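## Task

Two hangers hang on the rail. Remove the one closer to the centre of the table and hold it in the air, gripped securely by a single closed gripper. At the end it must be upright, above the table, clear of the rail and touching nothing else. The other hanger must still be on the rail, the rack must stand upright, and neither the other hanger nor the rack may be gripped. A loose hold counts as failure. If the rack tilts beyond a small amount, the scene stops immediately as a failure.

## Robot and tools

Robot: two six-joint arms, left_arm and right_arm, each ending in a parallel two-finger gripper, working over a table that holds a clothes rack with two hangers on its rail. The names left and right are just labels; they do not refer to sides of any camera image. Loose objects may occasionally get a brief external shove.

Frame: every reported gripper pose uses one shared scene frame. Its origin sits on the table surface midway between the arms, +x points out across the table, +z points up, and left_arm stands on the +y side. Positions are in metres, orientations are quaternions in w,x,y,z order. Printed hand positions are approximate and get less accurate the farther the arm reaches. In the gripper's own axes, the fingers extend along +z and close along y; the reported position is the spot between the pads, just under 1 cm behind the tips.

Tool execute_actions takes "actions", a list holding zero or one item, plus an optional "pictures" boolean (images come back by default). An empty list only reports the current state. A wait item is {"steps": N} with N up to 300 control steps; it issues nothing new. A motion item is {"rows": [...], "steps": N} with 1 to 15 rows and N up to 15 (default 15); each control step is 1/30 s, one row is used per step, and the final row repeats if rows run out. Every row is a single flat list of 14 numbers covering both arms, even when only one arm should move: left_arm waist, shoulder, elbow, wrist pitch, wrist yaw, wrist roll, gripper opening, then the same seven for right_arm. The joint values are absolute target angles in radians, in the same convention Joint positions prints, not offsets. Nominal ranges per arm: waist -2.618 to 3.054, shoulder 0.000 to 3.142, elbow 0.000 to 3.142, wrist pitch -1.571 to 1.571, wrist yaw -1.571 to 1.571, wrist roll -2.094 to 2.094. The true stops may sit up to 0.036 rad off these. A call is rejected outright, sending nothing, if any target exceeds a range end by more than 0.036 rad and also lies further out than that joint's last reported angle. Targets beyond the real stop get clipped to it, and a "joint sent to its limit" line may appear, possibly referring to an earlier action; its absence does not prove there is room left. Opening is an absolute value from -1 (closed) to +1 (fully open).

Motion limits: each step the commanded angle can lead the measured one by at most 0.202 rad (waist), 0.258 (shoulder), 0.238 (elbow), 0.573 (wrist pitch) and 0.522 (wrist yaw and roll). If the targets would shift the gripper over 70 mm from where it is, all of that arm's targets are pulled back proportionally. So distant goals need several calls. Friction can leave a joint around 0.031 rad short, and commands smaller than that may not move it. Between calls, including while the operator is composing a reply, the arms continue toward the last row sent, until everything has nearly stopped or a step is HELD; after that only a new action resumes travel. Fingers already moving keep moving.

Result lines: the state line lists each arm's end_effector_position and end_effector_quat_wxyz. Joint positions and Joint velocities give, per arm, the six joints (rad, rad/s) then the pad gap (m, m/s; 0.087 m fully open). grip_measured is the measured opening on the command scale, each gripper carrying its own fixed error of up to about 1 mm. Joint torques are raw drive outputs with offsets, scale factors and noise, nonzero even in free air. "joint command not followed" means the clearance check altered or blocked joint targets on some steps; the rest of the row still ran. HELD marks steps where all or part of the row was not sent. MOTOR HOT appears from 75 °C; OVER-TEMPERATURE FAULT reports a stop (a 10 s stop at 90 °C, and at 100 °C the arm goes limp and drops). Heat builds while holding a load, so keep holds short.

Gripping: between the extremes, fingers go to where grip_measured equals the commanded number. For a secure hold keep commanding roughly 0.02 below the current grip_measured; a smaller margin holds more lightly. Pads push up to about 20 N; closing fast can push harder and even spring the fingers open.

Tool zoom_image gives a sharper view of part of one camera's newest image: "camera" is cam_high, cam_low, cam_left_wrist or cam_right_wrist (each 504x504), "region" is [x0, y0, x1, y1] in pixels from the top-left corner, at most 504 by 504.

Tool finished_scene takes "scene" (1 or 2), ends and grades that scene irreversibly, and reveals the next scene's task. The goal must still hold at that moment. A reply with no tool call ends everything.

Avoid: tipping the rack, knocking anything off the table, the arms colliding or pressing on each other, dropping or letting the hanger slip, slamming or shoving hard. Smooth, economical, quick motion is preferred.

Each tool is called after "Call:" by a JSON object that holds its "fn" and its "kwargs", one argument or row to a line.

## Session

Call:
{"fn": "execute_actions", "kwargs": {
  "actions": []
}}

Scene clock: 0.00 s of 4000.00 s.
left_arm: end_effector_position=(+0.3953, +0.3403, +0.3564) grip_measured=+0.993 end_effector_quat_wxyz=(+0.704, +0.017, +0.709, -0.025) | right_arm: end_effector_position=(+0.3485, -0.3653, +0.3695) grip_measured=+1.000 end_effector_quat_wxyz=(+0.709, +0.066, +0.699, -0.073)
Joint positions: left_arm=[-0.014  1.057  1.042  0.008 -0.001 -0.012  0.087] | right_arm=[ 0.017  1.035  1.064 -0.013  0.009 -0.008  0.087]
Joint velocities: left_arm=[ 0.007  0.002 -0.022  0.066  0.022 -0.022  0.001] | right_arm=[-0.007  0.002 -0.007 -0.022 -0.066  0.022  0.   ]
Joint torques (N m, as the arm reports them, + toward a larger angle): no reading

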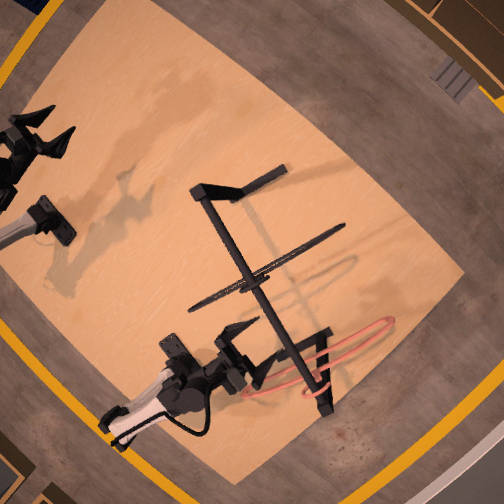

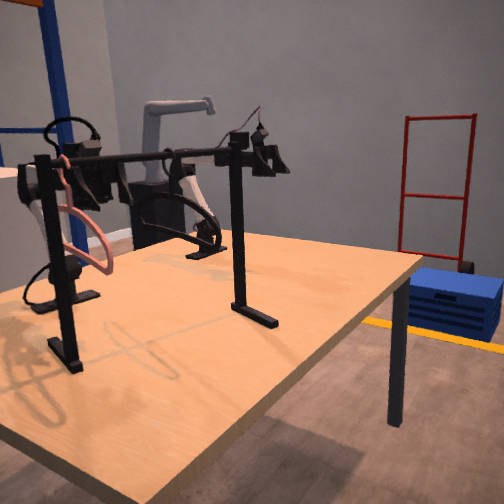

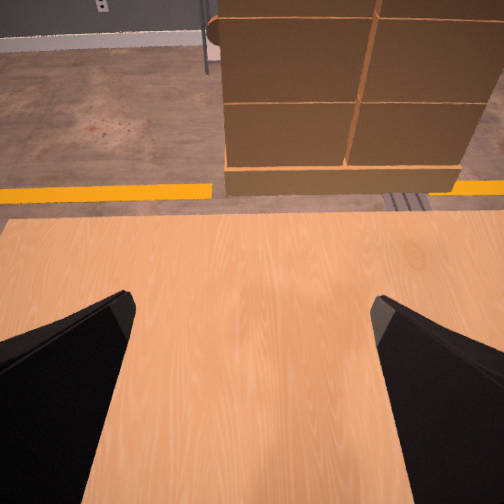

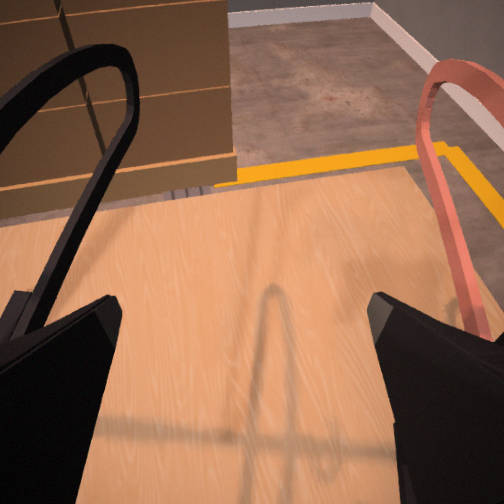

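Call:
{"fn": "zoom_image", "kwargs": {
  "camera": "cam_low",
  "region": [0, 100, 300, 320]
}}

Call:
{"fn": "zoom_image", "kwargs": {
  "camera": "cam_high",
  "region": [150, 150, 430, 430]
}}

Region (0, 100, 300, 320) of cam_low's 504x504 image, scaled by 1.680, with more detail than that image has; it fills the top 370 rows of this view, and the rest is white.

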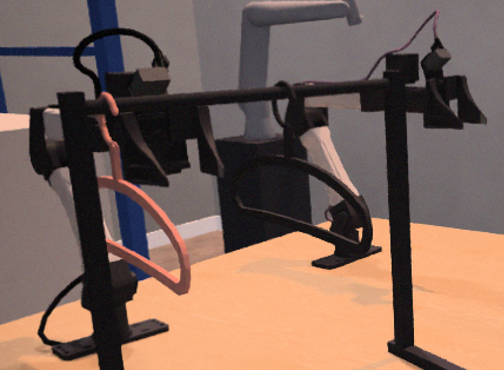

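Region (150, 150, 430, 430) of cam_high's 504x504 image, scaled by 1.800, with more detail than that image has.

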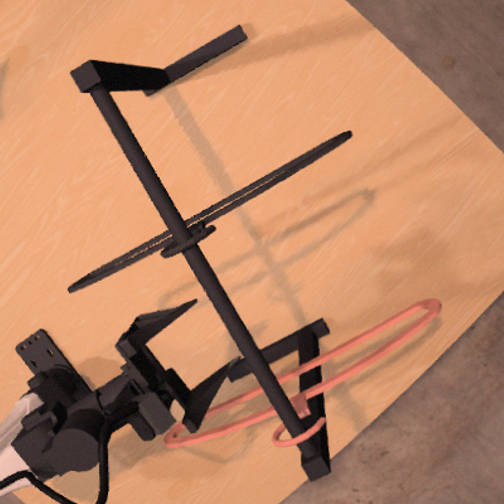

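Call:
{"fn": "zoom_image", "kwargs": {
  "camera": "cam_low",
  "region": [130, 130, 230, 210]
}}

Call:
{"fn": "zoom_image", "kwargs": {
  "camera": "cam_high",
  "region": [215, 245, 305, 335]
}}

Call:
{"fn": "zoom_image", "kwargs": {
  "camera": "cam_low",
  "region": [20, 130, 120, 230]
}}

Region (130, 130, 230, 210) of cam_low's 504x504 image, scaled by 5.040, with more detail than that image has; it fills the top 403 rows of this view, and the rest is white.

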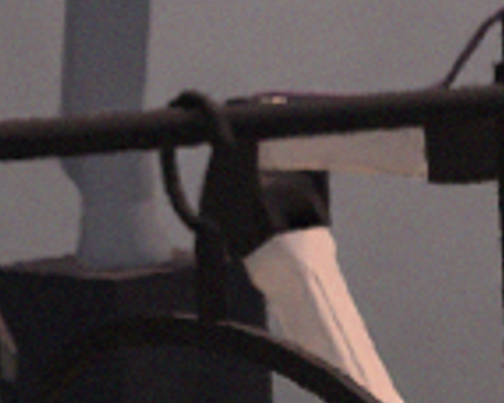

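Region (215, 245, 305, 335) of cam_high's 504x504 image, scaled by 5.600, with more detail than that image has.

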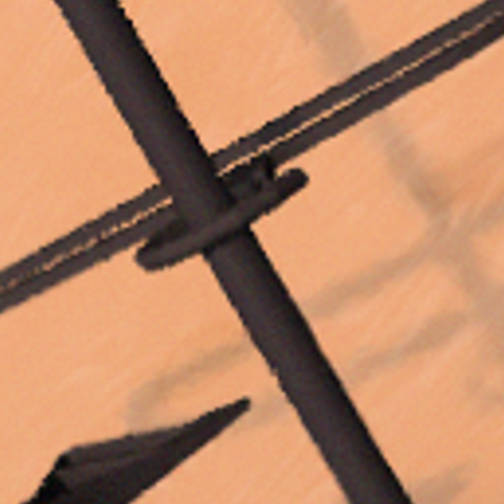

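Region (20, 130, 120, 230) of cam_low's 504x504 image, scaled by 5.040, with more detail than that image has.

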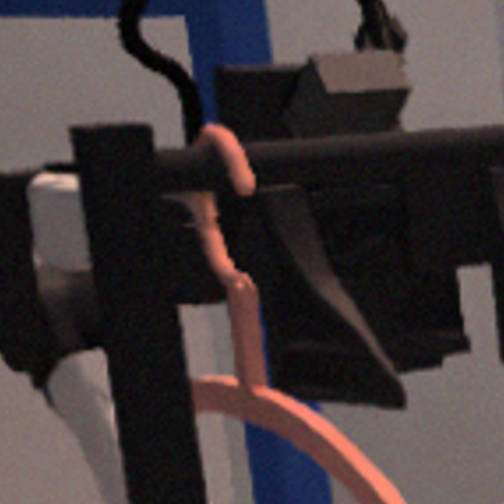

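Call:
{"fn": "execute_actions", "kwargs": {
  "actions": [
    {"rows":[[-0.014,1.057,1.042,0.008,0,-0.012,1,0.017,1.035,1.08,-0.04,0.009,-0.008,1],[-0.014,1.057,1.042,0.008,0,-0.012,1,0.017,1.035,1.097,-0.067,0.009,-0.008,1],[-0.014,1.057,1.042,0.008,0,-0.012,1,0.017,1.035,1.113,-0.093,0.009,-0.008,1],[-0.014,1.057,1.042,0.008,0,-0.012,1,0.017,1.035,1.129,-0.12,0.009,-0.008,1],[-0.014,1.057,1.042,0.008,0,-0.012,1,0.017,1.035,1.145,-0.147,0.009,-0.008,1],[-0.014,1.057,1.042,0.008,0,-0.012,1,0.017,1.036,1.162,-0.173,0.009,-0.008,1],[-0.014,1.057,1.042,0.008,0,-0.012,1,0.017,1.036,1.178,-0.2,0.009,-0.008,1],[-0.014,1.057,1.042,0.008,0,-0.012,1,0.017,1.036,1.194,-0.227,0.009,-0.008,1],[-0.014,1.057,1.042,0.008,0,-0.012,1,0.017,1.036,1.21,-0.253,0.009,-0.008,1],[-0.014,1.057,1.042,0.008,0,-0.012,1,0.017,1.036,1.227,-0.28,0.009,-0.008,1],[-0.014,1.057,1.042,0.008,0,-0.012,1,0.017,1.036,1.243,-0.307,0.009,-0.008,1],[-0.014,1.057,1.042,0.008,0,-0.012,1,0.017,1.037,1.259,-0.333,0.009,-0.008,1],[-0.014,1.057,1.042,0.008,0,-0.012,1,0.017,1.037,1.275,-0.36,0.009,-0.008,1],[-0.014,1.057,1.042,0.008,0,-0.012,1,0.017,1.037,1.292,-0.387,0.009,-0.008,1],[-0.014,1.057,1.042,0.008,0,-0.012,1,0.017,1.037,1.308,-0.413,0.009,-0.008,1]],"steps":15}
  ],
  "pictures": false
}}

Call:
{"fn": "execute_actions", "kwargs": {
  "actions": [
    {"rows":[[-0.014,1.057,1.042,0.008,0,-0.012,1,0.02,1.037,1.324,-0.44,0.009,-0.008,1],[-0.014,1.057,1.042,0.008,0,-0.012,1,0.025,1.037,1.34,-0.467,0.009,-0.008,1],[-0.014,1.057,1.042,0.008,0,-0.012,1,0.03,1.037,1.357,-0.493,0.009,-0.008,1],[-0.014,1.057,1.042,0.008,0,-0.012,1,0.04,1.038,1.373,-0.52,0.009,-0.008,1],[-0.014,1.057,1.042,0.008,0,-0.012,1,0.05,1.038,1.389,-0.547,0.009,-0.008,1],[-0.014,1.057,1.042,0.008,0,-0.012,1,0.06,1.038,1.405,-0.573,0.009,-0.008,1],[-0.014,1.057,1.042,0.008,0,-0.012,1,0.07,1.038,1.422,-0.6,0.009,-0.008,1],[-0.014,1.057,1.042,0.008,0,-0.012,1,0.08,1.038,1.438,-0.627,0.009,-0.008,1],[-0.014,1.057,1.042,0.008,0,-0.012,1,0.09,1.038,1.454,-0.653,0.009,-0.008,1],[-0.014,1.057,1.042,0.008,0,-0.012,1,0.1,1.039,1.47,-0.68,0.009,-0.008,1],[-0.014,1.057,1.042,0.008,0,-0.012,1,0.11,1.039,1.487,-0.707,0.009,-0.008,1],[-0.014,1.057,1.042,0.008,0,-0.012,1,0.12,1.039,1.503,-0.733,0.009,-0.008,1],[-0.014,1.057,1.042,0.008,0,-0.012,1,0.13,1.039,1.519,-0.76,0.009,-0.008,1],[-0.014,1.057,1.042,0.008,0,-0.012,1,0.14,1.039,1.536,-0.787,0.009,-0.008,1],[-0.014,1.057,1.042,0.008,0,-0.012,1,0.15,1.039,1.552,-0.813,0.009,-0.008,1]],"steps":15}
  ]
}}

Scene clock: 82.73 s of 4000.00 s.
left_arm: end_effector_position=(+0.3952, +0.3403, +0.3561) grip_measured=+0.993 end_effector_quat_wxyz=(+0.704, +0.017, +0.710, -0.025) | right_arm: end_effector_position=(+0.3271, -0.3612, +0.3964) grip_measured=+1.000 end_effector_quat_wxyz=(+0.680, +0.069, +0.726, -0.070)
Joint positions: left_arm=[-0.014  1.057  1.042  0.007 -0.001 -0.012  0.087] | right_arm=[ 0.017  1.035  1.261 -0.291  0.009 -0.008  0.087]
Joint velocities: left_arm=[-0.012 -0.032  0.002  0.066  0.037  0.066  0.   ] | right_arm=[-0.007  0.007  0.447 -0.755 -0.007 -0.051  0.   ]
Joint torques (N m, as the arm reports them, + toward a larger angle): left_arm=[-0.41 -2.73  8.13  2.1   0.03 -0.05] | right_arm=[ 0.21 -1.94  8.05  1.8   0.   -0.03]
Steps of this call (steps 1 to 90: nothing new was sent; then 79.23 s passed at rest; steps 91 to 105: all 15 steps of this action). Readings (joint positions):
91: left_arm=[-0.014 1.057 1.042 0.007 -0.001 -0.012] | right_arm=[0.017 1.035 1.064 -0.015 0.009 -0.008]
92: left_arm=[-0.014 1.057 1.042 0.007 -0.001 -0.012] | right_arm=[0.017 1.035 1.065 -0.021 0.009 -0.008]
94: left_arm=[-0.014 1.057 1.042 0.007 -0.001 -0.012] | right_arm=[0.017 1.035 1.080 -0.051 0.009 -0.008]
98: left_arm=[-0.014 1.057 1.042 0.007 -0.001 -0.012] | right_arm=[0.017 1.035 1.143 -0.129 0.009 -0.008]
105: the state above

Scene clock: 83.23 s of 4000.00 s.
left_arm: end_effector_position=(+0.3952, +0.3403, +0.3561) grip_measured=+0.993 end_effector_quat_wxyz=(+0.704, +0.017, +0.710, -0.025) | right_arm: end_effector_position=(+0.2870, -0.3193, +0.4100) grip_measured=+1.000 end_effector_quat_wxyz=(+0.625, +0.031, +0.779, -0.031)
Joint positions: left_arm=[-0.014  1.057  1.042  0.007 -0.001 -0.012  0.087] | right_arm=[ 0.126  1.035  1.504 -0.688  0.01  -0.008  0.087]
Joint velocities: left_arm=[-0.007  0.012  0.012  0.037  0.007 -0.007  0.   ] | right_arm=[ 0.281  0.007  0.447 -0.828  0.022 -0.051  0.   ]
Joint torques (N m, as the arm reports them, + toward a larger angle): left_arm=[-0.38 -2.76  8.09  2.1   0.02 -0.06] | right_arm=[ 0.74 -1.13  7.29  1.82 -0.05  0.01]
Steps of this call (steps 1 to 15: all 15 steps of this action). Readings (joint positions):
1: left_arm=[-0.014 1.057 1.042 0.007 -0.001 -0.012] | right_arm=[0.017 1.035 1.277 -0.317 0.009 -0.008]
2: left_arm=[-0.014 1.057 1.042 0.007 -0.001 -0.012] | right_arm=[0.017 1.035 1.293 -0.343 0.009 -0.008]
4: left_arm=[-0.014 1.057 1.042 0.007 -0.001 -0.012] | right_arm=[0.020 1.035 1.325 -0.396 0.009 -0.008]
8: left_arm=[-0.014 1.057 1.042 0.007 -0.001 -0.012] | right_arm=[0.055 1.035 1.390 -0.502 0.010 -0.008]
15: the state above

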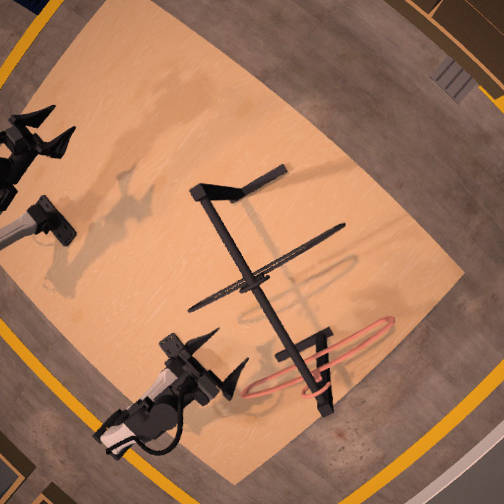

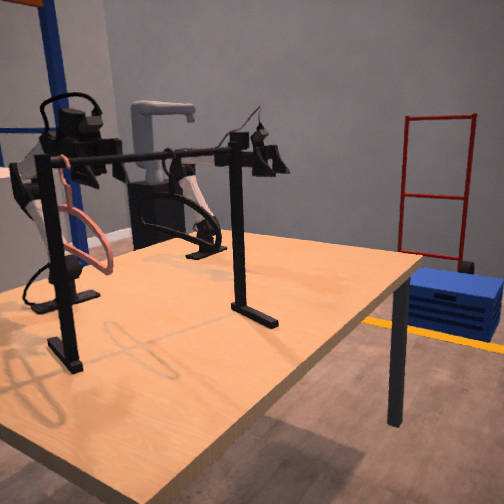

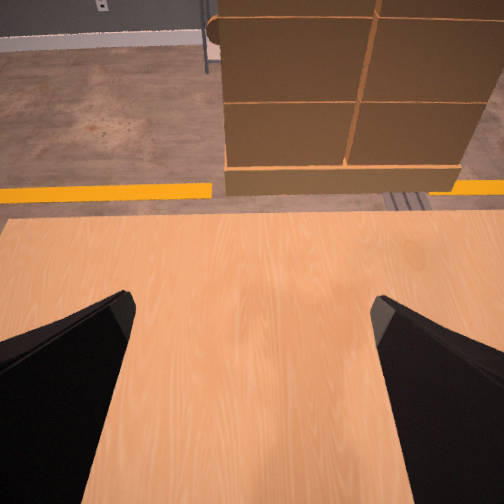

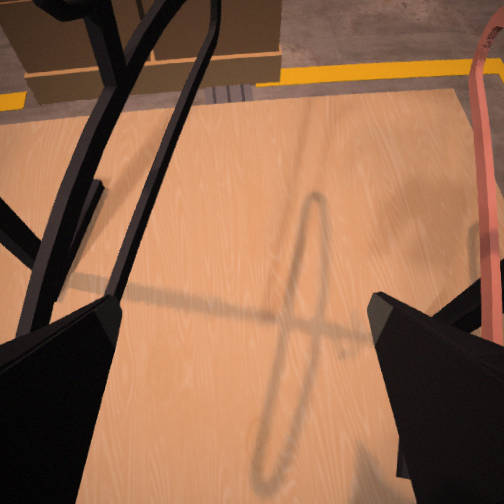

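Call:
{"fn": "execute_actions", "kwargs": {
  "actions": [
    {"rows":[[-0.014,1.057,1.042,0.008,0,-0.012,1,0.2,1.039,1.552,-0.813,0.009,-0.008,1],[-0.014,1.057,1.042,0.008,0,-0.012,1,0.22,1.039,1.552,-0.813,0.009,-0.008,1],[-0.014,1.057,1.042,0.008,0,-0.012,1,0.24,1.039,1.552,-0.813,0.009,-0.008,1],[-0.014,1.057,1.042,0.008,0,-0.012,1,0.26,1.039,1.552,-0.813,0.009,-0.008,1],[-0.014,1.057,1.042,0.008,0,-0.012,1,0.28,1.039,1.552,-0.813,0.009,-0.008,1],[-0.014,1.057,1.042,0.008,0,-0.012,1,0.3,1.039,1.552,-0.813,0.009,-0.008,1]],"steps":15}
  ]
}}

Scene clock: 87.33 s of 4000.00 s.
left_arm: end_effector_position=(+0.3952, +0.3403, +0.3561) grip_measured=+0.993 end_effector_quat_wxyz=(+0.704, +0.017, +0.710, -0.025) | right_arm: end_effector_position=(+0.2735, -0.2688, +0.3971) grip_measured=+1.000 end_effector_quat_wxyz=(+0.593, -0.035, +0.804, +0.020)
Joint positions: left_arm=[-0.014  1.057  1.042  0.007 -0.001 -0.012  0.087] | right_arm=[ 0.292  1.035  1.535 -0.8    0.01  -0.008  0.087]
Joint velocities: left_arm=[-0.007 -0.007  0.002  0.037 -0.007 -0.037 -0.   ] | right_arm=[ 0.012  0.017 -0.012 -0.022 -0.022 -0.022  0.   ]
Joint torques (N m, as the arm reports them, + toward a larger angle): left_arm=[-0.42 -2.71  8.09  2.1   0.02 -0.05] | right_arm=[ 0.75 -0.93  7.04  1.73 -0.01 -0.03]
Steps of this call (steps 1 to 30: the robot went on to your last target; steps 31 to 100: nothing new was sent; then 0.27 s passed at rest; steps 101 to 115: all 15 steps of this action). Readings (joint positions):
101: left_arm=[-0.014 1.057 1.042 0.007 -0.001 -0.012] | right_arm=[0.150 1.035 1.535 -0.800 0.013 -0.008]
102: left_arm=[-0.014 1.057 1.042 0.007 -0.001 -0.012] | right_arm=[0.170 1.035 1.535 -0.800 0.014 -0.008]
104: left_arm=[-0.014 1.057 1.042 0.007 -0.001 -0.012] | right_arm=[0.217 1.035 1.535 -0.800 0.013 -0.008]
108: left_arm=[-0.014 1.057 1.042 0.007 -0.001 -0.012] | right_arm=[0.286 1.035 1.535 -0.800 0.010 -0.008]
115: the state above

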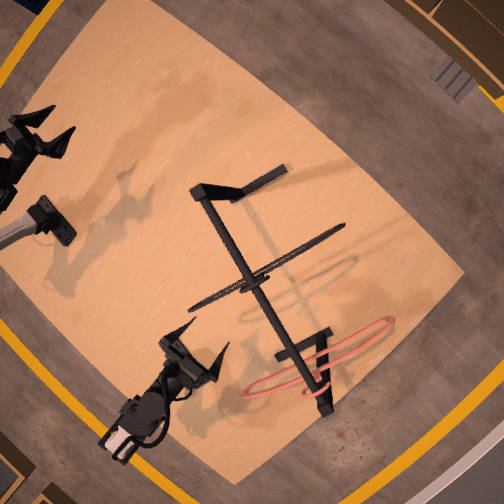

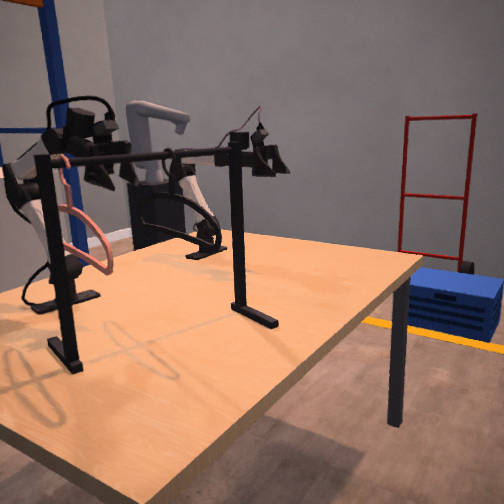

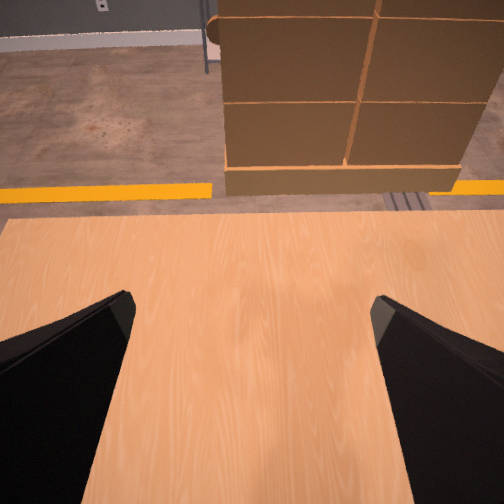

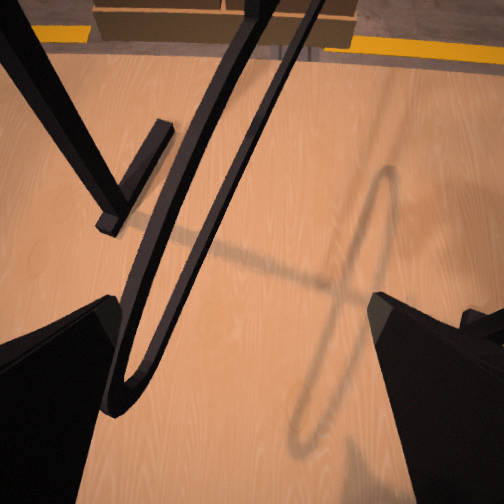

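Call:
{"fn": "execute_actions", "kwargs": {
  "actions": [
    {"rows":[[-0.014,1.057,1.042,0.008,0,-0.012,1,0.31,1.039,1.552,-0.813,-0.03,-0.008,1],[-0.014,1.057,1.042,0.008,0,-0.012,1,0.32,1.039,1.552,-0.813,-0.07,-0.008,1],[-0.014,1.057,1.042,0.008,0,-0.012,1,0.335,1.039,1.552,-0.813,-0.11,-0.008,1],[-0.014,1.057,1.042,0.008,0,-0.012,1,0.35,1.039,1.552,-0.813,-0.15,-0.008,1],[-0.014,1.057,1.042,0.008,0,-0.012,1,0.365,1.039,1.552,-0.813,-0.19,-0.008,1],[-0.014,1.057,1.042,0.008,0,-0.012,1,0.38,1.039,1.552,-0.813,-0.23,-0.008,1],[-0.014,1.057,1.042,0.008,0,-0.012,1,0.395,1.039,1.552,-0.813,-0.27,-0.008,1],[-0.014,1.057,1.042,0.008,0,-0.012,1,0.41,1.039,1.552,-0.813,-0.31,-0.008,1],[-0.014,1.057,1.042,0.008,0,-0.012,1,0.425,1.039,1.552,-0.813,-0.35,-0.008,1],[-0.014,1.057,1.042,0.008,0,-0.012,1,0.44,1.039,1.552,-0.813,-0.39,-0.008,1],[-0.014,1.057,1.042,0.008,0,-0.012,1,0.455,1.039,1.552,-0.813,-0.43,-0.008,1],[-0.014,1.057,1.042,0.008,0,-0.012,1,0.47,1.039,1.552,-0.813,-0.465,-0.008,1]],"steps":15}
  ]
}}

Call:
{"fn": "execute_actions", "kwargs": {
  "actions": [
    {"steps":15}
  ]
}}

Scene clock: 119.67 s of 4000.00 s.
left_arm: end_effector_position=(+0.3952, +0.3403, +0.3561) grip_measured=+0.993 end_effector_quat_wxyz=(+0.704, +0.017, +0.710, -0.025) | right_arm: end_effector_position=(+0.2363, -0.1568, +0.4008) grip_measured=+1.000 end_effector_quat_wxyz=(+0.559, -0.217, +0.768, +0.225)
Joint positions: left_arm=[-0.014  1.057  1.042  0.007 -0.001 -0.012  0.087] | right_arm=[ 0.462  1.035  1.535 -0.8   -0.384 -0.008  0.087]
Joint velocities: left_arm=[ 0.002 -0.007  0.007 -0.022  0.037 -0.051 -0.001] | right_arm=[ 0.046  0.007  0.007 -0.037 -0.505 -0.066  0.   ]
Joint torques (N m, as the arm reports them, + toward a larger angle): left_arm=[-0.45 -2.7   8.09  2.09  0.02 -0.06] | right_arm=[ 0.51 -0.83  7.01  1.69 -0.08 -0.04]
Steps of this call (steps 1 to 15: the robot went on to your last target; steps 16 to 90: nothing new was sent; then 28.83 s passed at rest; steps 91 to 105: all 15 steps of this action). Readings (joint positions):
91: left_arm=[-0.014 1.057 1.042 0.007 -0.001 -0.012] | right_arm=[0.293 1.035 1.535 -0.800 0.006 -0.008]
92: left_arm=[-0.014 1.057 1.042 0.007 -0.001 -0.012] | right_arm=[0.298 1.035 1.535 -0.800 -0.004 -0.008]
94: left_arm=[-0.014 1.057 1.042 0.007 -0.001 -0.012] | right_arm=[0.317 1.035 1.535 -0.800 -0.042 -0.008]
98: left_arm=[-0.014 1.057 1.042 0.007 -0.001 -0.012] | right_arm=[0.377 1.035 1.535 -0.800 -0.161 -0.008]
105: the state above

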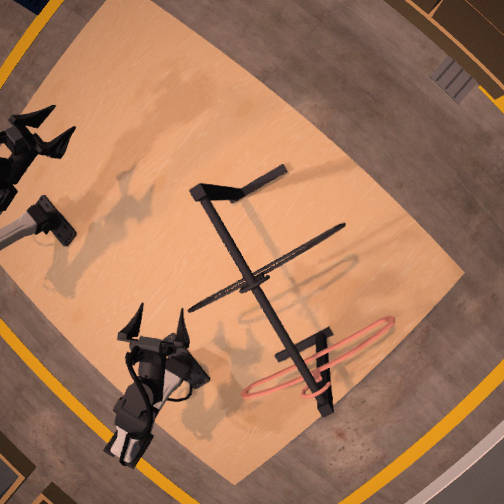

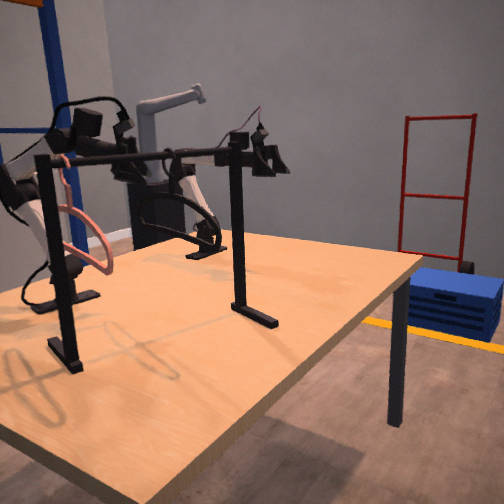

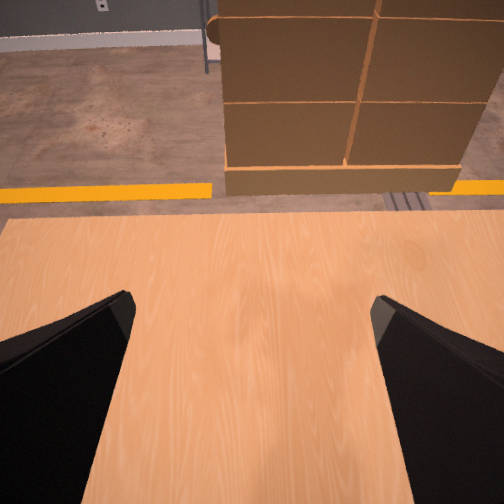

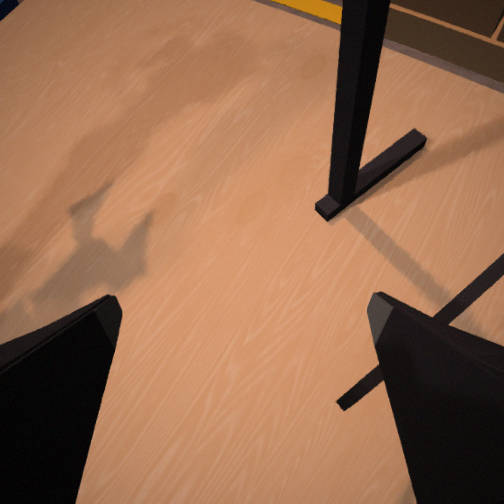

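Scene clock: 120.17 s of 4000.00 s.
left_arm: end_effector_position=(+0.3952, +0.3403, +0.3561) grip_measured=+0.993 end_effector_quat_wxyz=(+0.704, +0.017, +0.710, -0.025) | right_arm: end_effector_position=(+0.2285, -0.1467, +0.4023) grip_measured=+1.000 end_effector_quat_wxyz=(+0.551, -0.237, +0.759, +0.253)
Joint positions: left_arm=[-0.014  1.057  1.042  0.007 -0.001 -0.012  0.087] | right_arm=[ 0.463  1.035  1.535 -0.8   -0.456 -0.008  0.087]
Joint velocities: left_arm=[-0.002 -0.007  0.002 -0.022 -0.037  0.051 -0.   ] | right_arm=[-0.002 -0.007  0.017  0.051  0.007 -0.022  0.   ]
Joint torques (N m, as the arm reports them, + toward a larger angle): left_arm=[-0.44 -2.74  8.1   2.09  0.02 -0.05] | right_arm=[ 0.71 -0.88  7.    1.67 -0.17 -0.04]
Steps of this call (steps 1 to 15: the robot went on to your last target). Readings (joint positions):
1: left_arm=[-0.014 1.057 1.042 0.007 -0.001 -0.012] | right_arm=[0.463 1.035 1.535 -0.800 -0.400 -0.008]
2: left_arm=[-0.014 1.057 1.042 0.007 -0.001 -0.012] | right_arm=[0.463 1.035 1.535 -0.800 -0.412 -0.008]
4: left_arm=[-0.014 1.057 1.042 0.007 -0.001 -0.012] | right_arm=[0.463 1.035 1.535 -0.800 -0.429 -0.008]
8: left_arm=[-0.014 1.057 1.042 0.007 -0.001 -0.012] | right_arm=[0.463 1.035 1.535 -0.800 -0.447 -0.008]
15: the state above

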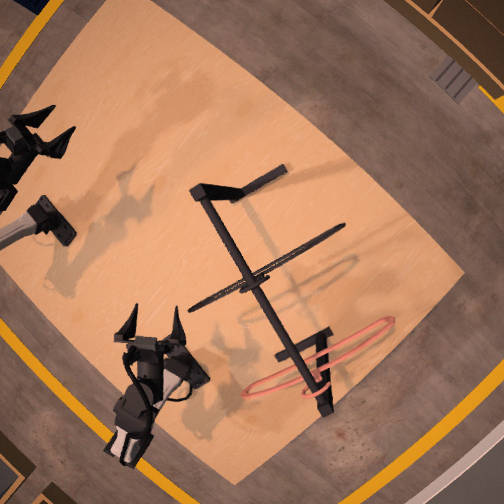

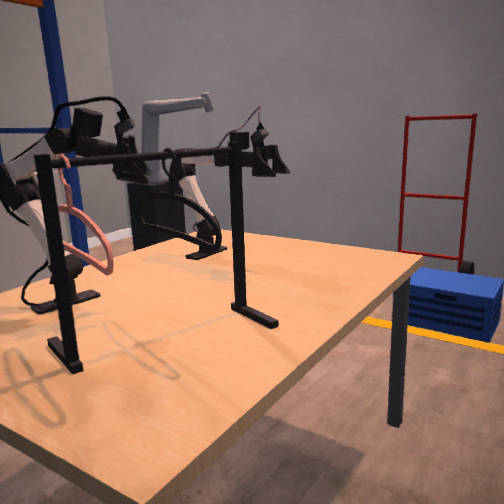

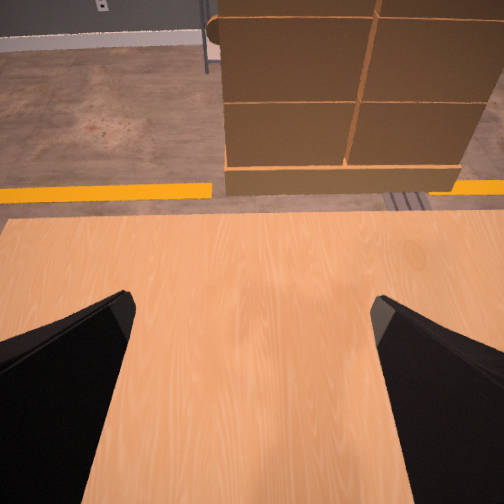

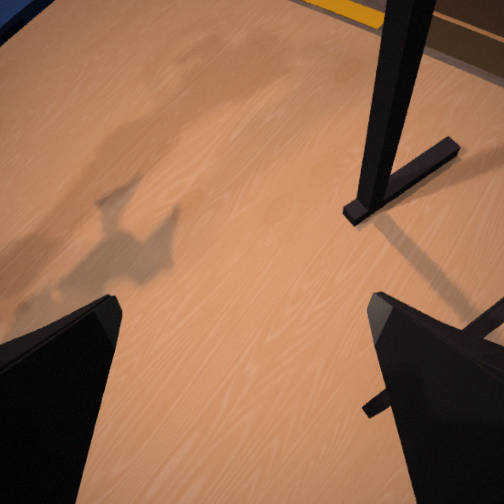

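Call:
{"fn": "execute_actions", "kwargs": {
  "actions": [
    {"rows":[[-0.014,1.057,1.042,0.008,0,-0.012,1,0.47,1.039,1.552,-0.813,-0.43,-0.008,1],[-0.014,1.057,1.042,0.008,0,-0.012,1,0.47,1.039,1.552,-0.813,-0.4,-0.008,1],[-0.014,1.057,1.042,0.008,0,-0.012,1,0.47,1.039,1.552,-0.813,-0.36,-0.008,1],[-0.014,1.057,1.042,0.008,0,-0.012,1,0.47,1.039,1.552,-0.813,-0.32,-0.008,1],[-0.014,1.057,1.042,0.008,0,-0.012,1,0.47,1.039,1.552,-0.813,-0.28,-0.008,1],[-0.014,1.057,1.042,0.008,0,-0.012,1,0.47,1.039,1.552,-0.813,-0.24,-0.008,1],[-0.014,1.057,1.042,0.008,0,-0.012,1,0.47,1.039,1.552,-0.813,-0.2,-0.008,1],[-0.014,1.057,1.042,0.008,0,-0.012,1,0.47,1.039,1.552,-0.813,-0.16,-0.008,1],[-0.014,1.057,1.042,0.008,0,-0.012,1,0.47,1.039,1.552,-0.813,-0.12,-0.008,1],[-0.014,1.057,1.042,0.008,0,-0.012,1,0.48,1.039,1.552,-0.813,-0.08,-0.008,1],[-0.014,1.057,1.042,0.008,0,-0.012,1,0.49,1.039,1.552,-0.813,-0.04,-0.008,1],[-0.014,1.057,1.042,0.008,0,-0.012,1,0.5,1.039,1.552,-0.813,0.0,-0.008,1],[-0.014,1.057,1.042,0.008,0,-0.012,1,0.505,1.039,1.552,-0.813,0.04,-0.008,1],[-0.014,1.057,1.042,0.008,0,-0.012,1,0.505,1.039,1.552,-0.813,0.08,-0.008,1],[-0.014,1.057,1.042,0.008,0,-0.012,1,0.505,1.039,1.552,-0.813,0.12,-0.008,1]],"steps":15}
  ],
  "pictures": false
}}

Call:
{"fn": "execute_actions", "kwargs": {
  "actions": [
    {"rows":[[-0.014,1.057,1.042,0.008,0,-0.012,1,0.505,1.039,1.552,-0.813,0.16,0.0,1],[-0.014,1.057,1.042,0.008,0,-0.012,1,0.505,1.039,1.552,-0.813,0.2,0.02,1],[-0.014,1.057,1.042,0.008,0,-0.012,1,0.505,1.039,1.552,-0.813,0.24,0.04,1],[-0.014,1.057,1.042,0.008,0,-0.012,1,0.505,1.039,1.552,-0.813,0.28,0.06,1],[-0.014,1.057,1.042,0.008,0,-0.012,1,0.505,1.039,1.552,-0.813,0.32,0.08,1],[-0.014,1.057,1.042,0.008,0,-0.012,1,0.505,1.039,1.552,-0.813,0.36,0.1,1],[-0.014,1.057,1.042,0.008,0,-0.012,1,0.505,1.039,1.552,-0.813,0.4,0.12,1],[-0.014,1.057,1.042,0.008,0,-0.012,1,0.505,1.039,1.552,-0.813,0.44,0.14,1],[-0.014,1.057,1.042,0.008,0,-0.012,1,0.505,1.039,1.552,-0.813,0.48,0.16,1],[-0.014,1.057,1.042,0.008,0,-0.012,1,0.505,1.039,1.552,-0.813,0.51,0.17,1]],"steps":15}
  ],
  "pictures": false
}}

Call:
{"fn": "execute_actions", "kwargs": {
  "actions": [
    {"steps":15}
  ]
}}

Scene clock: 141.10 s of 4000.00 s.
left_arm: end_effector_position=(+0.3952, +0.3403, +0.3561) grip_measured=+0.993 end_effector_quat_wxyz=(+0.704, +0.017, +0.710, -0.025) | right_arm: end_effector_position=(+0.2595, -0.1997, +0.3971) grip_measured=+1.000 end_effector_quat_wxyz=(+0.585, -0.134, +0.794, +0.103)
Joint positions: left_arm=[-0.014  1.057  1.042  0.007 -0.001 -0.012  0.087] | right_arm=[ 0.494  1.035  1.535 -0.8   -0.049 -0.008  0.087]
Joint velocities: left_arm=[ 0.007  0.007 -0.002 -0.066  0.037  0.022  0.   ] | right_arm=[ 0.081 -0.002  0.002  0.037  1.062 -0.022  0.   ]
Joint torques (N m, as the arm reports them, + toward a larger angle): left_arm=[-0.43 -2.76  8.1   2.1   0.03 -0.05] | right_arm=[ 0.63 -0.99  7.05  1.73  0.07  0.  ]
Steps of this call (steps 1 to 15: the robot went on to your last target; steps 16 to 90: nothing new was sent; then 17.43 s passed at rest; steps 91 to 105: all 15 steps of this action). Readings (joint positions):
91: left_arm=[-0.014 1.057 1.042 0.007 -0.001 -0.012] | right_arm=[0.463 1.035 1.535 -0.800 -0.456 -0.008]
92: left_arm=[-0.014 1.057 1.042 0.007 -0.001 -0.012] | right_arm=[0.463 1.035 1.535 -0.800 -0.448 -0.008]
94: left_arm=[-0.014 1.057 1.042 0.007 -0.001 -0.012] | right_arm=[0.463 1.035 1.535 -0.800 -0.415 -0.008]
98: left_arm=[-0.014 1.057 1.042 0.007 -0.001 -0.012] | right_arm=[0.463 1.035 1.535 -0.800 -0.303 -0.008]
105: the state above

Scene clock: 141.60 s of 4000.00 s.
left_arm: end_effector_position=(+0.3952, +0.3403, +0.3561) grip_measured=+0.993 end_effector_quat_wxyz=(+0.704, +0.017, +0.710, -0.025) | right_arm: end_effector_position=(+0.2688, -0.2796, +0.4019) grip_measured=+1.000 end_effector_quat_wxyz=(+0.604, +0.075, +0.792, -0.051)
Joint positions: left_arm=[-0.014  1.057  1.042  0.007 -0.001 -0.012  0.087] | right_arm=[ 0.497  1.035  1.535 -0.8    0.453  0.144  0.087]
Joint velocities: left_arm=[-0.012 -0.012 -0.007  0.022  0.007  0.022  0.   ] | right_arm=[-0.002 -0.012 -0.002  0.007  0.33   0.183  0.   ]
Joint torques (N m, as the arm reports them, + toward a larger angle): left_arm=[-0.44 -2.74  8.12  2.09  0.02 -0.05] | right_arm=[ 0.79 -0.83  6.99  1.69  0.19  0.01]
Steps of this call (steps 1 to 15: all 15 steps of this action). Readings (joint positions):
1: left_arm=[-0.014 1.057 1.042 0.007 -0.001 -0.012] | right_arm=[0.496 1.035 1.535 -0.800 -0.011 -0.007]
2: left_arm=[-0.014 1.057 1.042 0.007 -0.001 -0.012] | right_arm=[0.497 1.035 1.535 -0.800 0.028 -0.004]
4: left_arm=[-0.014 1.057 1.042 0.007 -0.001 -0.012] | right_arm=[0.497 1.035 1.535 -0.800 0.107 0.013]
8: left_arm=[-0.014 1.057 1.042 0.007 -0.001 -0.012] | right_arm=[0.497 1.035 1.535 -0.800 0.266 0.068]
15: the state above

Scene clock: 142.10 s of 4000.00 s.
left_arm: end_effector_position=(+0.3952, +0.3403, +0.3561) grip_measured=+0.993 end_effector_quat_wxyz=(+0.704, +0.017, +0.710, -0.025) | right_arm: end_effector_position=(+0.2678, -0.2871, +0.4030) grip_measured=+1.000 end_effector_quat_wxyz=(+0.605, +0.097, +0.788, -0.064)
Joint positions: left_arm=[-0.014  1.057  1.042  0.007 -0.001 -0.012  0.087] | right_arm=[ 0.497  1.035  1.535 -0.8    0.501  0.164  0.087]
Joint velocities: left_arm=[ 0.012 -0.017  0.002 -0.037  0.066 -0.037  0.001] | right_arm=[ 0.012 -0.007  0.012  0.022 -0.022 -0.007  0.   ]
Joint torques (N m, as the arm reports them, + toward a larger angle): left_arm=[-0.47 -2.73  8.11  2.1   0.02 -0.06] | right_arm=[ 0.78 -0.84  6.98  1.65  0.17  0.03]
Steps of this call (steps 1 to 15: the robot went on to your last target). Readings (joint positions):
1: left_arm=[-0.014 1.057 1.042 0.007 -0.001 -0.012] | right_arm=[0.497 1.035 1.535 -0.800 0.463 0.148]
2: left_arm=[-0.014 1.057 1.042 0.007 -0.001 -0.012] | right_arm=[0.497 1.035 1.535 -0.800 0.471 0.152]
4: left_arm=[-0.014 1.057 1.042 0.007 -0.001 -0.012] | right_arm=[0.497 1.035 1.535 -0.800 0.483 0.157]
8: left_arm=[-0.014 1.057 1.042 0.007 -0.001 -0.012] | right_arm=[0.497 1.035 1.535 -0.800 0.495 0.162]
15: the state above

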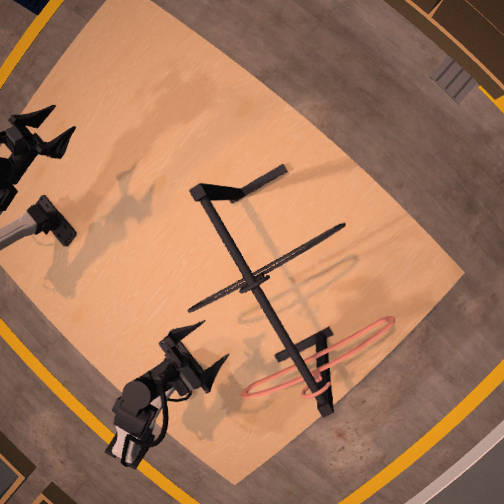

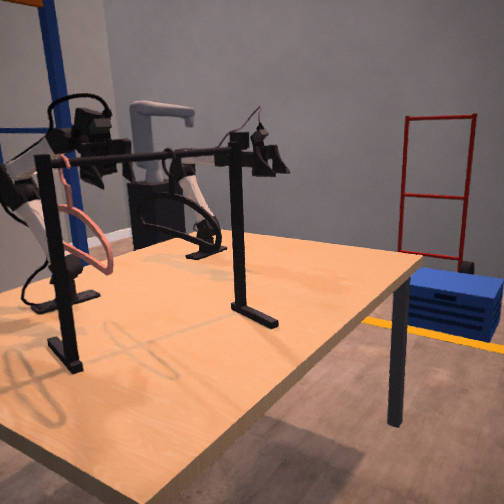

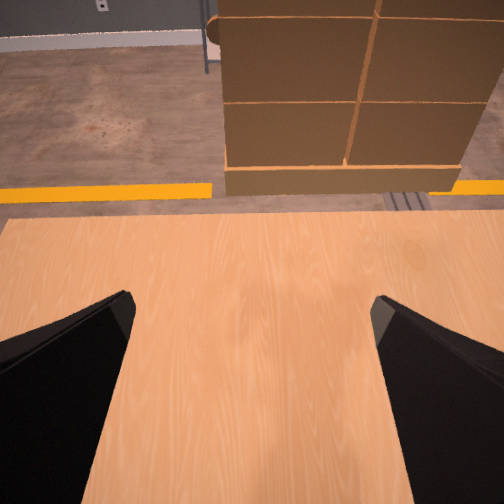

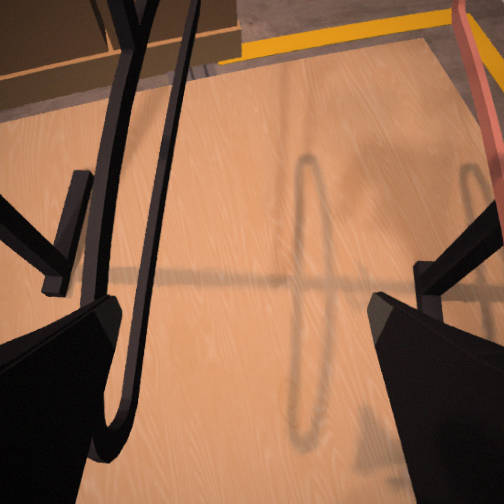

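Call:
{"fn": "execute_actions", "kwargs": {
  "actions": [
    {"rows":[[-0.014,1.057,1.042,0.008,0,-0.012,1,0.495,1.05,1.552,-0.805,0.51,0.17,1],[-0.014,1.057,1.042,0.008,0,-0.012,1,0.49,1.065,1.556,-0.797,0.51,0.17,1],[-0.014,1.057,1.042,0.008,0,-0.012,1,0.486,1.08,1.56,-0.788,0.51,0.17,1],[-0.014,1.057,1.042,0.008,0,-0.012,1,0.482,1.095,1.565,-0.779,0.51,0.17,1],[-0.014,1.057,1.042,0.008,0,-0.012,1,0.478,1.11,1.57,-0.77,0.51,0.17,1],[-0.014,1.057,1.042,0.008,0,-0.012,1,0.474,1.125,1.575,-0.76,0.51,0.17,1],[-0.014,1.057,1.042,0.008,0,-0.012,1,0.47,1.14,1.58,-0.75,0.51,0.17,1],[-0.014,1.057,1.042,0.008,0,-0.012,1,0.466,1.155,1.585,-0.74,0.51,0.17,1],[-0.014,1.057,1.042,0.008,0,-0.012,1,0.462,1.17,1.59,-0.73,0.51,0.17,1],[-0.014,1.057,1.042,0.008,0,-0.012,1,0.458,1.185,1.595,-0.72,0.51,0.17,1],[-0.014,1.057,1.042,0.008,0,-0.012,1,0.454,1.2,1.6,-0.71,0.51,0.17,1],[-0.014,1.057,1.042,0.008,0,-0.012,1,0.45,1.215,1.605,-0.7,0.51,0.17,1],[-0.014,1.057,1.042,0.008,0,-0.012,1,0.447,1.23,1.61,-0.69,0.51,0.17,1],[-0.014,1.057,1.042,0.008,0,-0.012,1,0.445,1.245,1.616,-0.68,0.51,0.17,1],[-0.014,1.057,1.042,0.008,0,-0.012,1,0.443,1.26,1.622,-0.67,0.51,0.17,1]],"steps":15}
  ],
  "pictures": false
}}

Call:
{"fn": "execute_actions", "kwargs": {
  "actions": [
    {"rows":[[-0.014,1.057,1.042,0.008,0,-0.012,1,0.44,1.275,1.628,-0.655,0.51,0.17,1],[-0.014,1.057,1.042,0.008,0,-0.012,1,0.437,1.288,1.634,-0.643,0.51,0.17,1],[-0.014,1.057,1.042,0.008,0,-0.012,1,0.435,1.298,1.638,-0.633,0.51,0.17,1],[-0.014,1.057,1.042,0.008,0,-0.012,1,0.435,1.303,1.64,-0.628,0.51,0.17,1]],"steps":15}
  ]
}}

Scene clock: 159.87 s of 4000.00 s.
left_arm: end_effector_position=(+0.3952, +0.3403, +0.3561) grip_measured=+0.993 end_effector_quat_wxyz=(+0.704, +0.017, +0.710, -0.025) | right_arm: end_effector_position=(+0.3242, -0.2851, +0.3859) grip_measured=+1.000 end_effector_quat_wxyz=(+0.582, +0.108, +0.801, -0.087)
Joint positions: left_arm=[-0.014  1.057  1.042  0.007 -0.001 -0.012  0.087] | right_arm=[ 0.455  1.221  1.589 -0.727  0.504  0.165  0.087]
Joint velocities: left_arm=[-0.007  0.002 -0.017  0.007 -0.007  0.066 -0.001] | right_arm=[-0.09   0.437  0.168  0.256  0.095 -0.007  0.   ]
Joint torques (N m, as the arm reports them, + toward a larger angle): left_arm=[-0.41 -2.7   8.11  2.1   0.02 -0.06] | right_arm=[-0.25 -2.31  7.94  1.96  0.19  0.02]
Steps of this call (steps 1 to 15: the robot went on to your last target; steps 16 to 90: nothing new was sent; then 14.27 s passed at rest; steps 91 to 105: all 15 steps of this action). Readings (joint positions):
91: left_arm=[-0.014 1.057 1.042 0.007 -0.001 -0.012] | right_arm=[0.497 1.035 1.535 -0.800 0.503 0.165]
92: left_arm=[-0.014 1.057 1.042 0.007 -0.001 -0.012] | right_arm=[0.497 1.036 1.535 -0.800 0.503 0.165]
94: left_arm=[-0.014 1.057 1.042 0.007 -0.001 -0.012] | right_arm=[0.496 1.046 1.540 -0.800 0.504 0.165]
98: left_arm=[-0.014 1.057 1.042 0.007 -0.001 -0.012] | right_arm=[0.481 1.103 1.561 -0.781 0.504 0.165]
105: the state above

Scene clock: 160.37 s of 4000.00 s.
left_arm: end_effector_position=(+0.3952, +0.3403, +0.3561) grip_measured=+0.993 end_effector_quat_wxyz=(+0.704, +0.017, +0.710, -0.025) | right_arm: end_effector_position=(+0.3521, -0.2823, +0.3880) grip_measured=+1.000 end_effector_quat_wxyz=(+0.593, +0.116, +0.792, -0.085)
Joint positions: left_arm=[-0.014  1.057  1.042  0.007 -0.001 -0.012  0.087] | right_arm=[ 0.444  1.294  1.614 -0.649  0.504  0.165  0.087]
Joint velocities: left_arm=[ 0.022 -0.012 -0.002  0.022 -0.051  0.022 -0.   ] | right_arm=[ 0.002 -0.007 -0.017 -0.007 -0.007  0.037  0.   ]
Joint torques (N m, as the arm reports them, + toward a larger angle): left_arm=[-0.4  -2.73  8.09  2.1   0.02 -0.06] | right_arm=[-0.4  -3.24  8.23  1.93  0.18  0.03]
Steps of this call (steps 1 to 15: all 15 steps of this action). Readings (joint positions):
1: left_arm=[-0.014 1.057 1.042 0.007 -0.001 -0.012] | right_arm=[0.453 1.236 1.595 -0.718 0.504 0.165]
2: left_arm=[-0.014 1.057 1.042 0.007 -0.001 -0.012] | right_arm=[0.450 1.251 1.600 -0.708 0.504 0.165]
4: left_arm=[-0.014 1.057 1.042 0.007 -0.001 -0.012] | right_arm=[0.446 1.275 1.611 -0.687 0.504 0.165]
8: left_arm=[-0.014 1.057 1.042 0.007 -0.001 -0.012] | right_arm=[0.444 1.294 1.614 -0.664 0.504 0.165]
15: the state above

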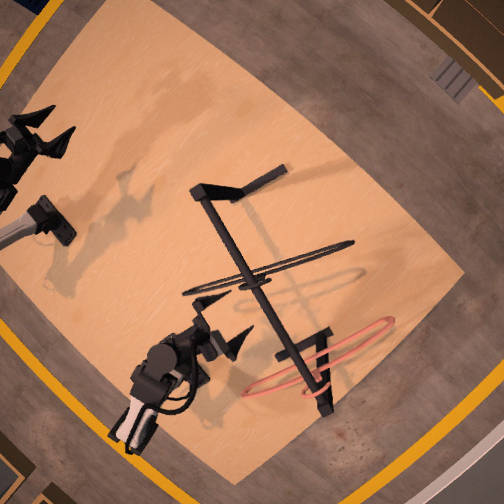

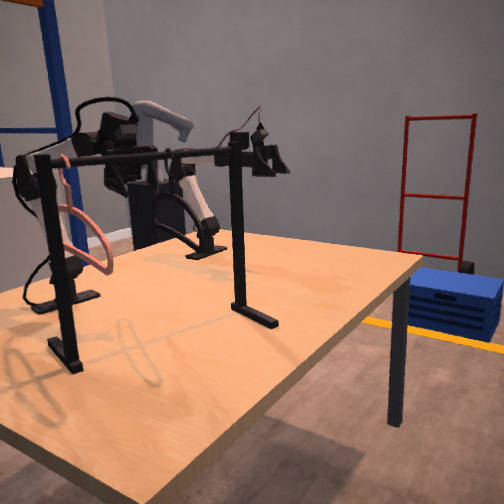

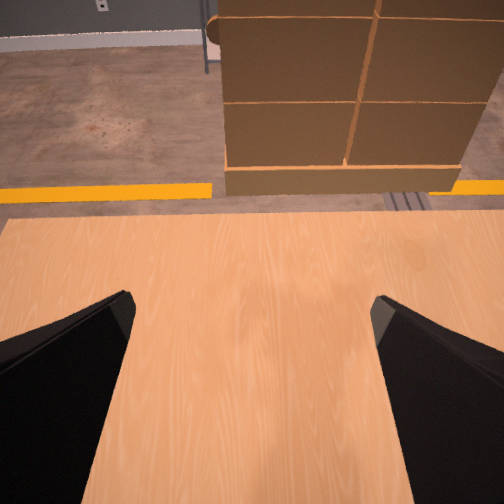

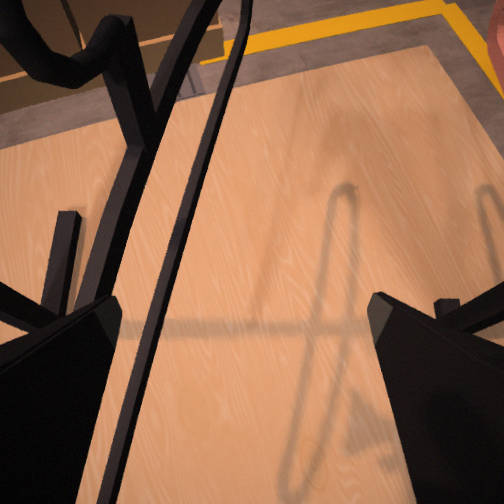

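Call:
{"fn": "zoom_image", "kwargs": {
  "camera": "cam_high",
  "region": [170, 240, 290, 360]
}}

Call:
{"fn": "zoom_image", "kwargs": {
  "camera": "cam_low",
  "region": [80, 110, 240, 250]
}}

Region (170, 240, 290, 360) of cam_high's 504x504 image, scaled by 4.200, with more detail than that image has.

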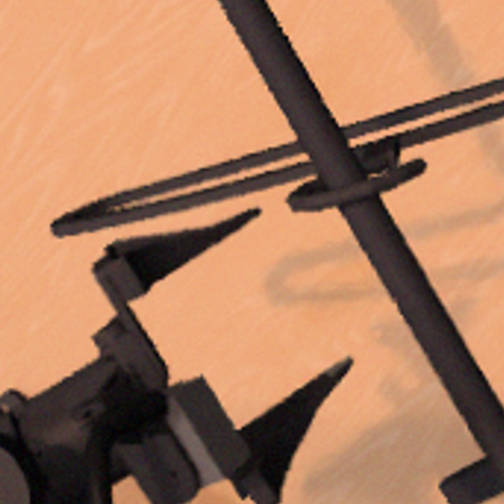

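Region (80, 110, 240, 250) of cam_low's 504x504 image, scaled by 3.150, with more detail than that image has; it fills the top 441 rows of this view, and the rest is white.

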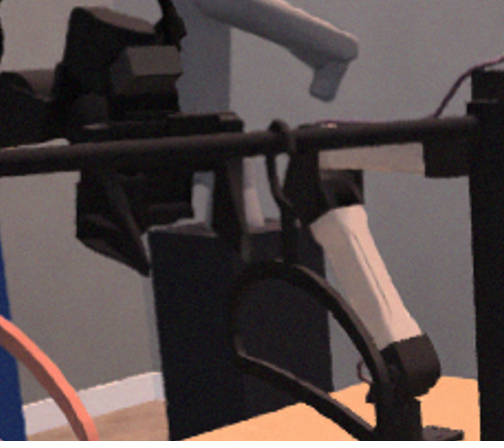

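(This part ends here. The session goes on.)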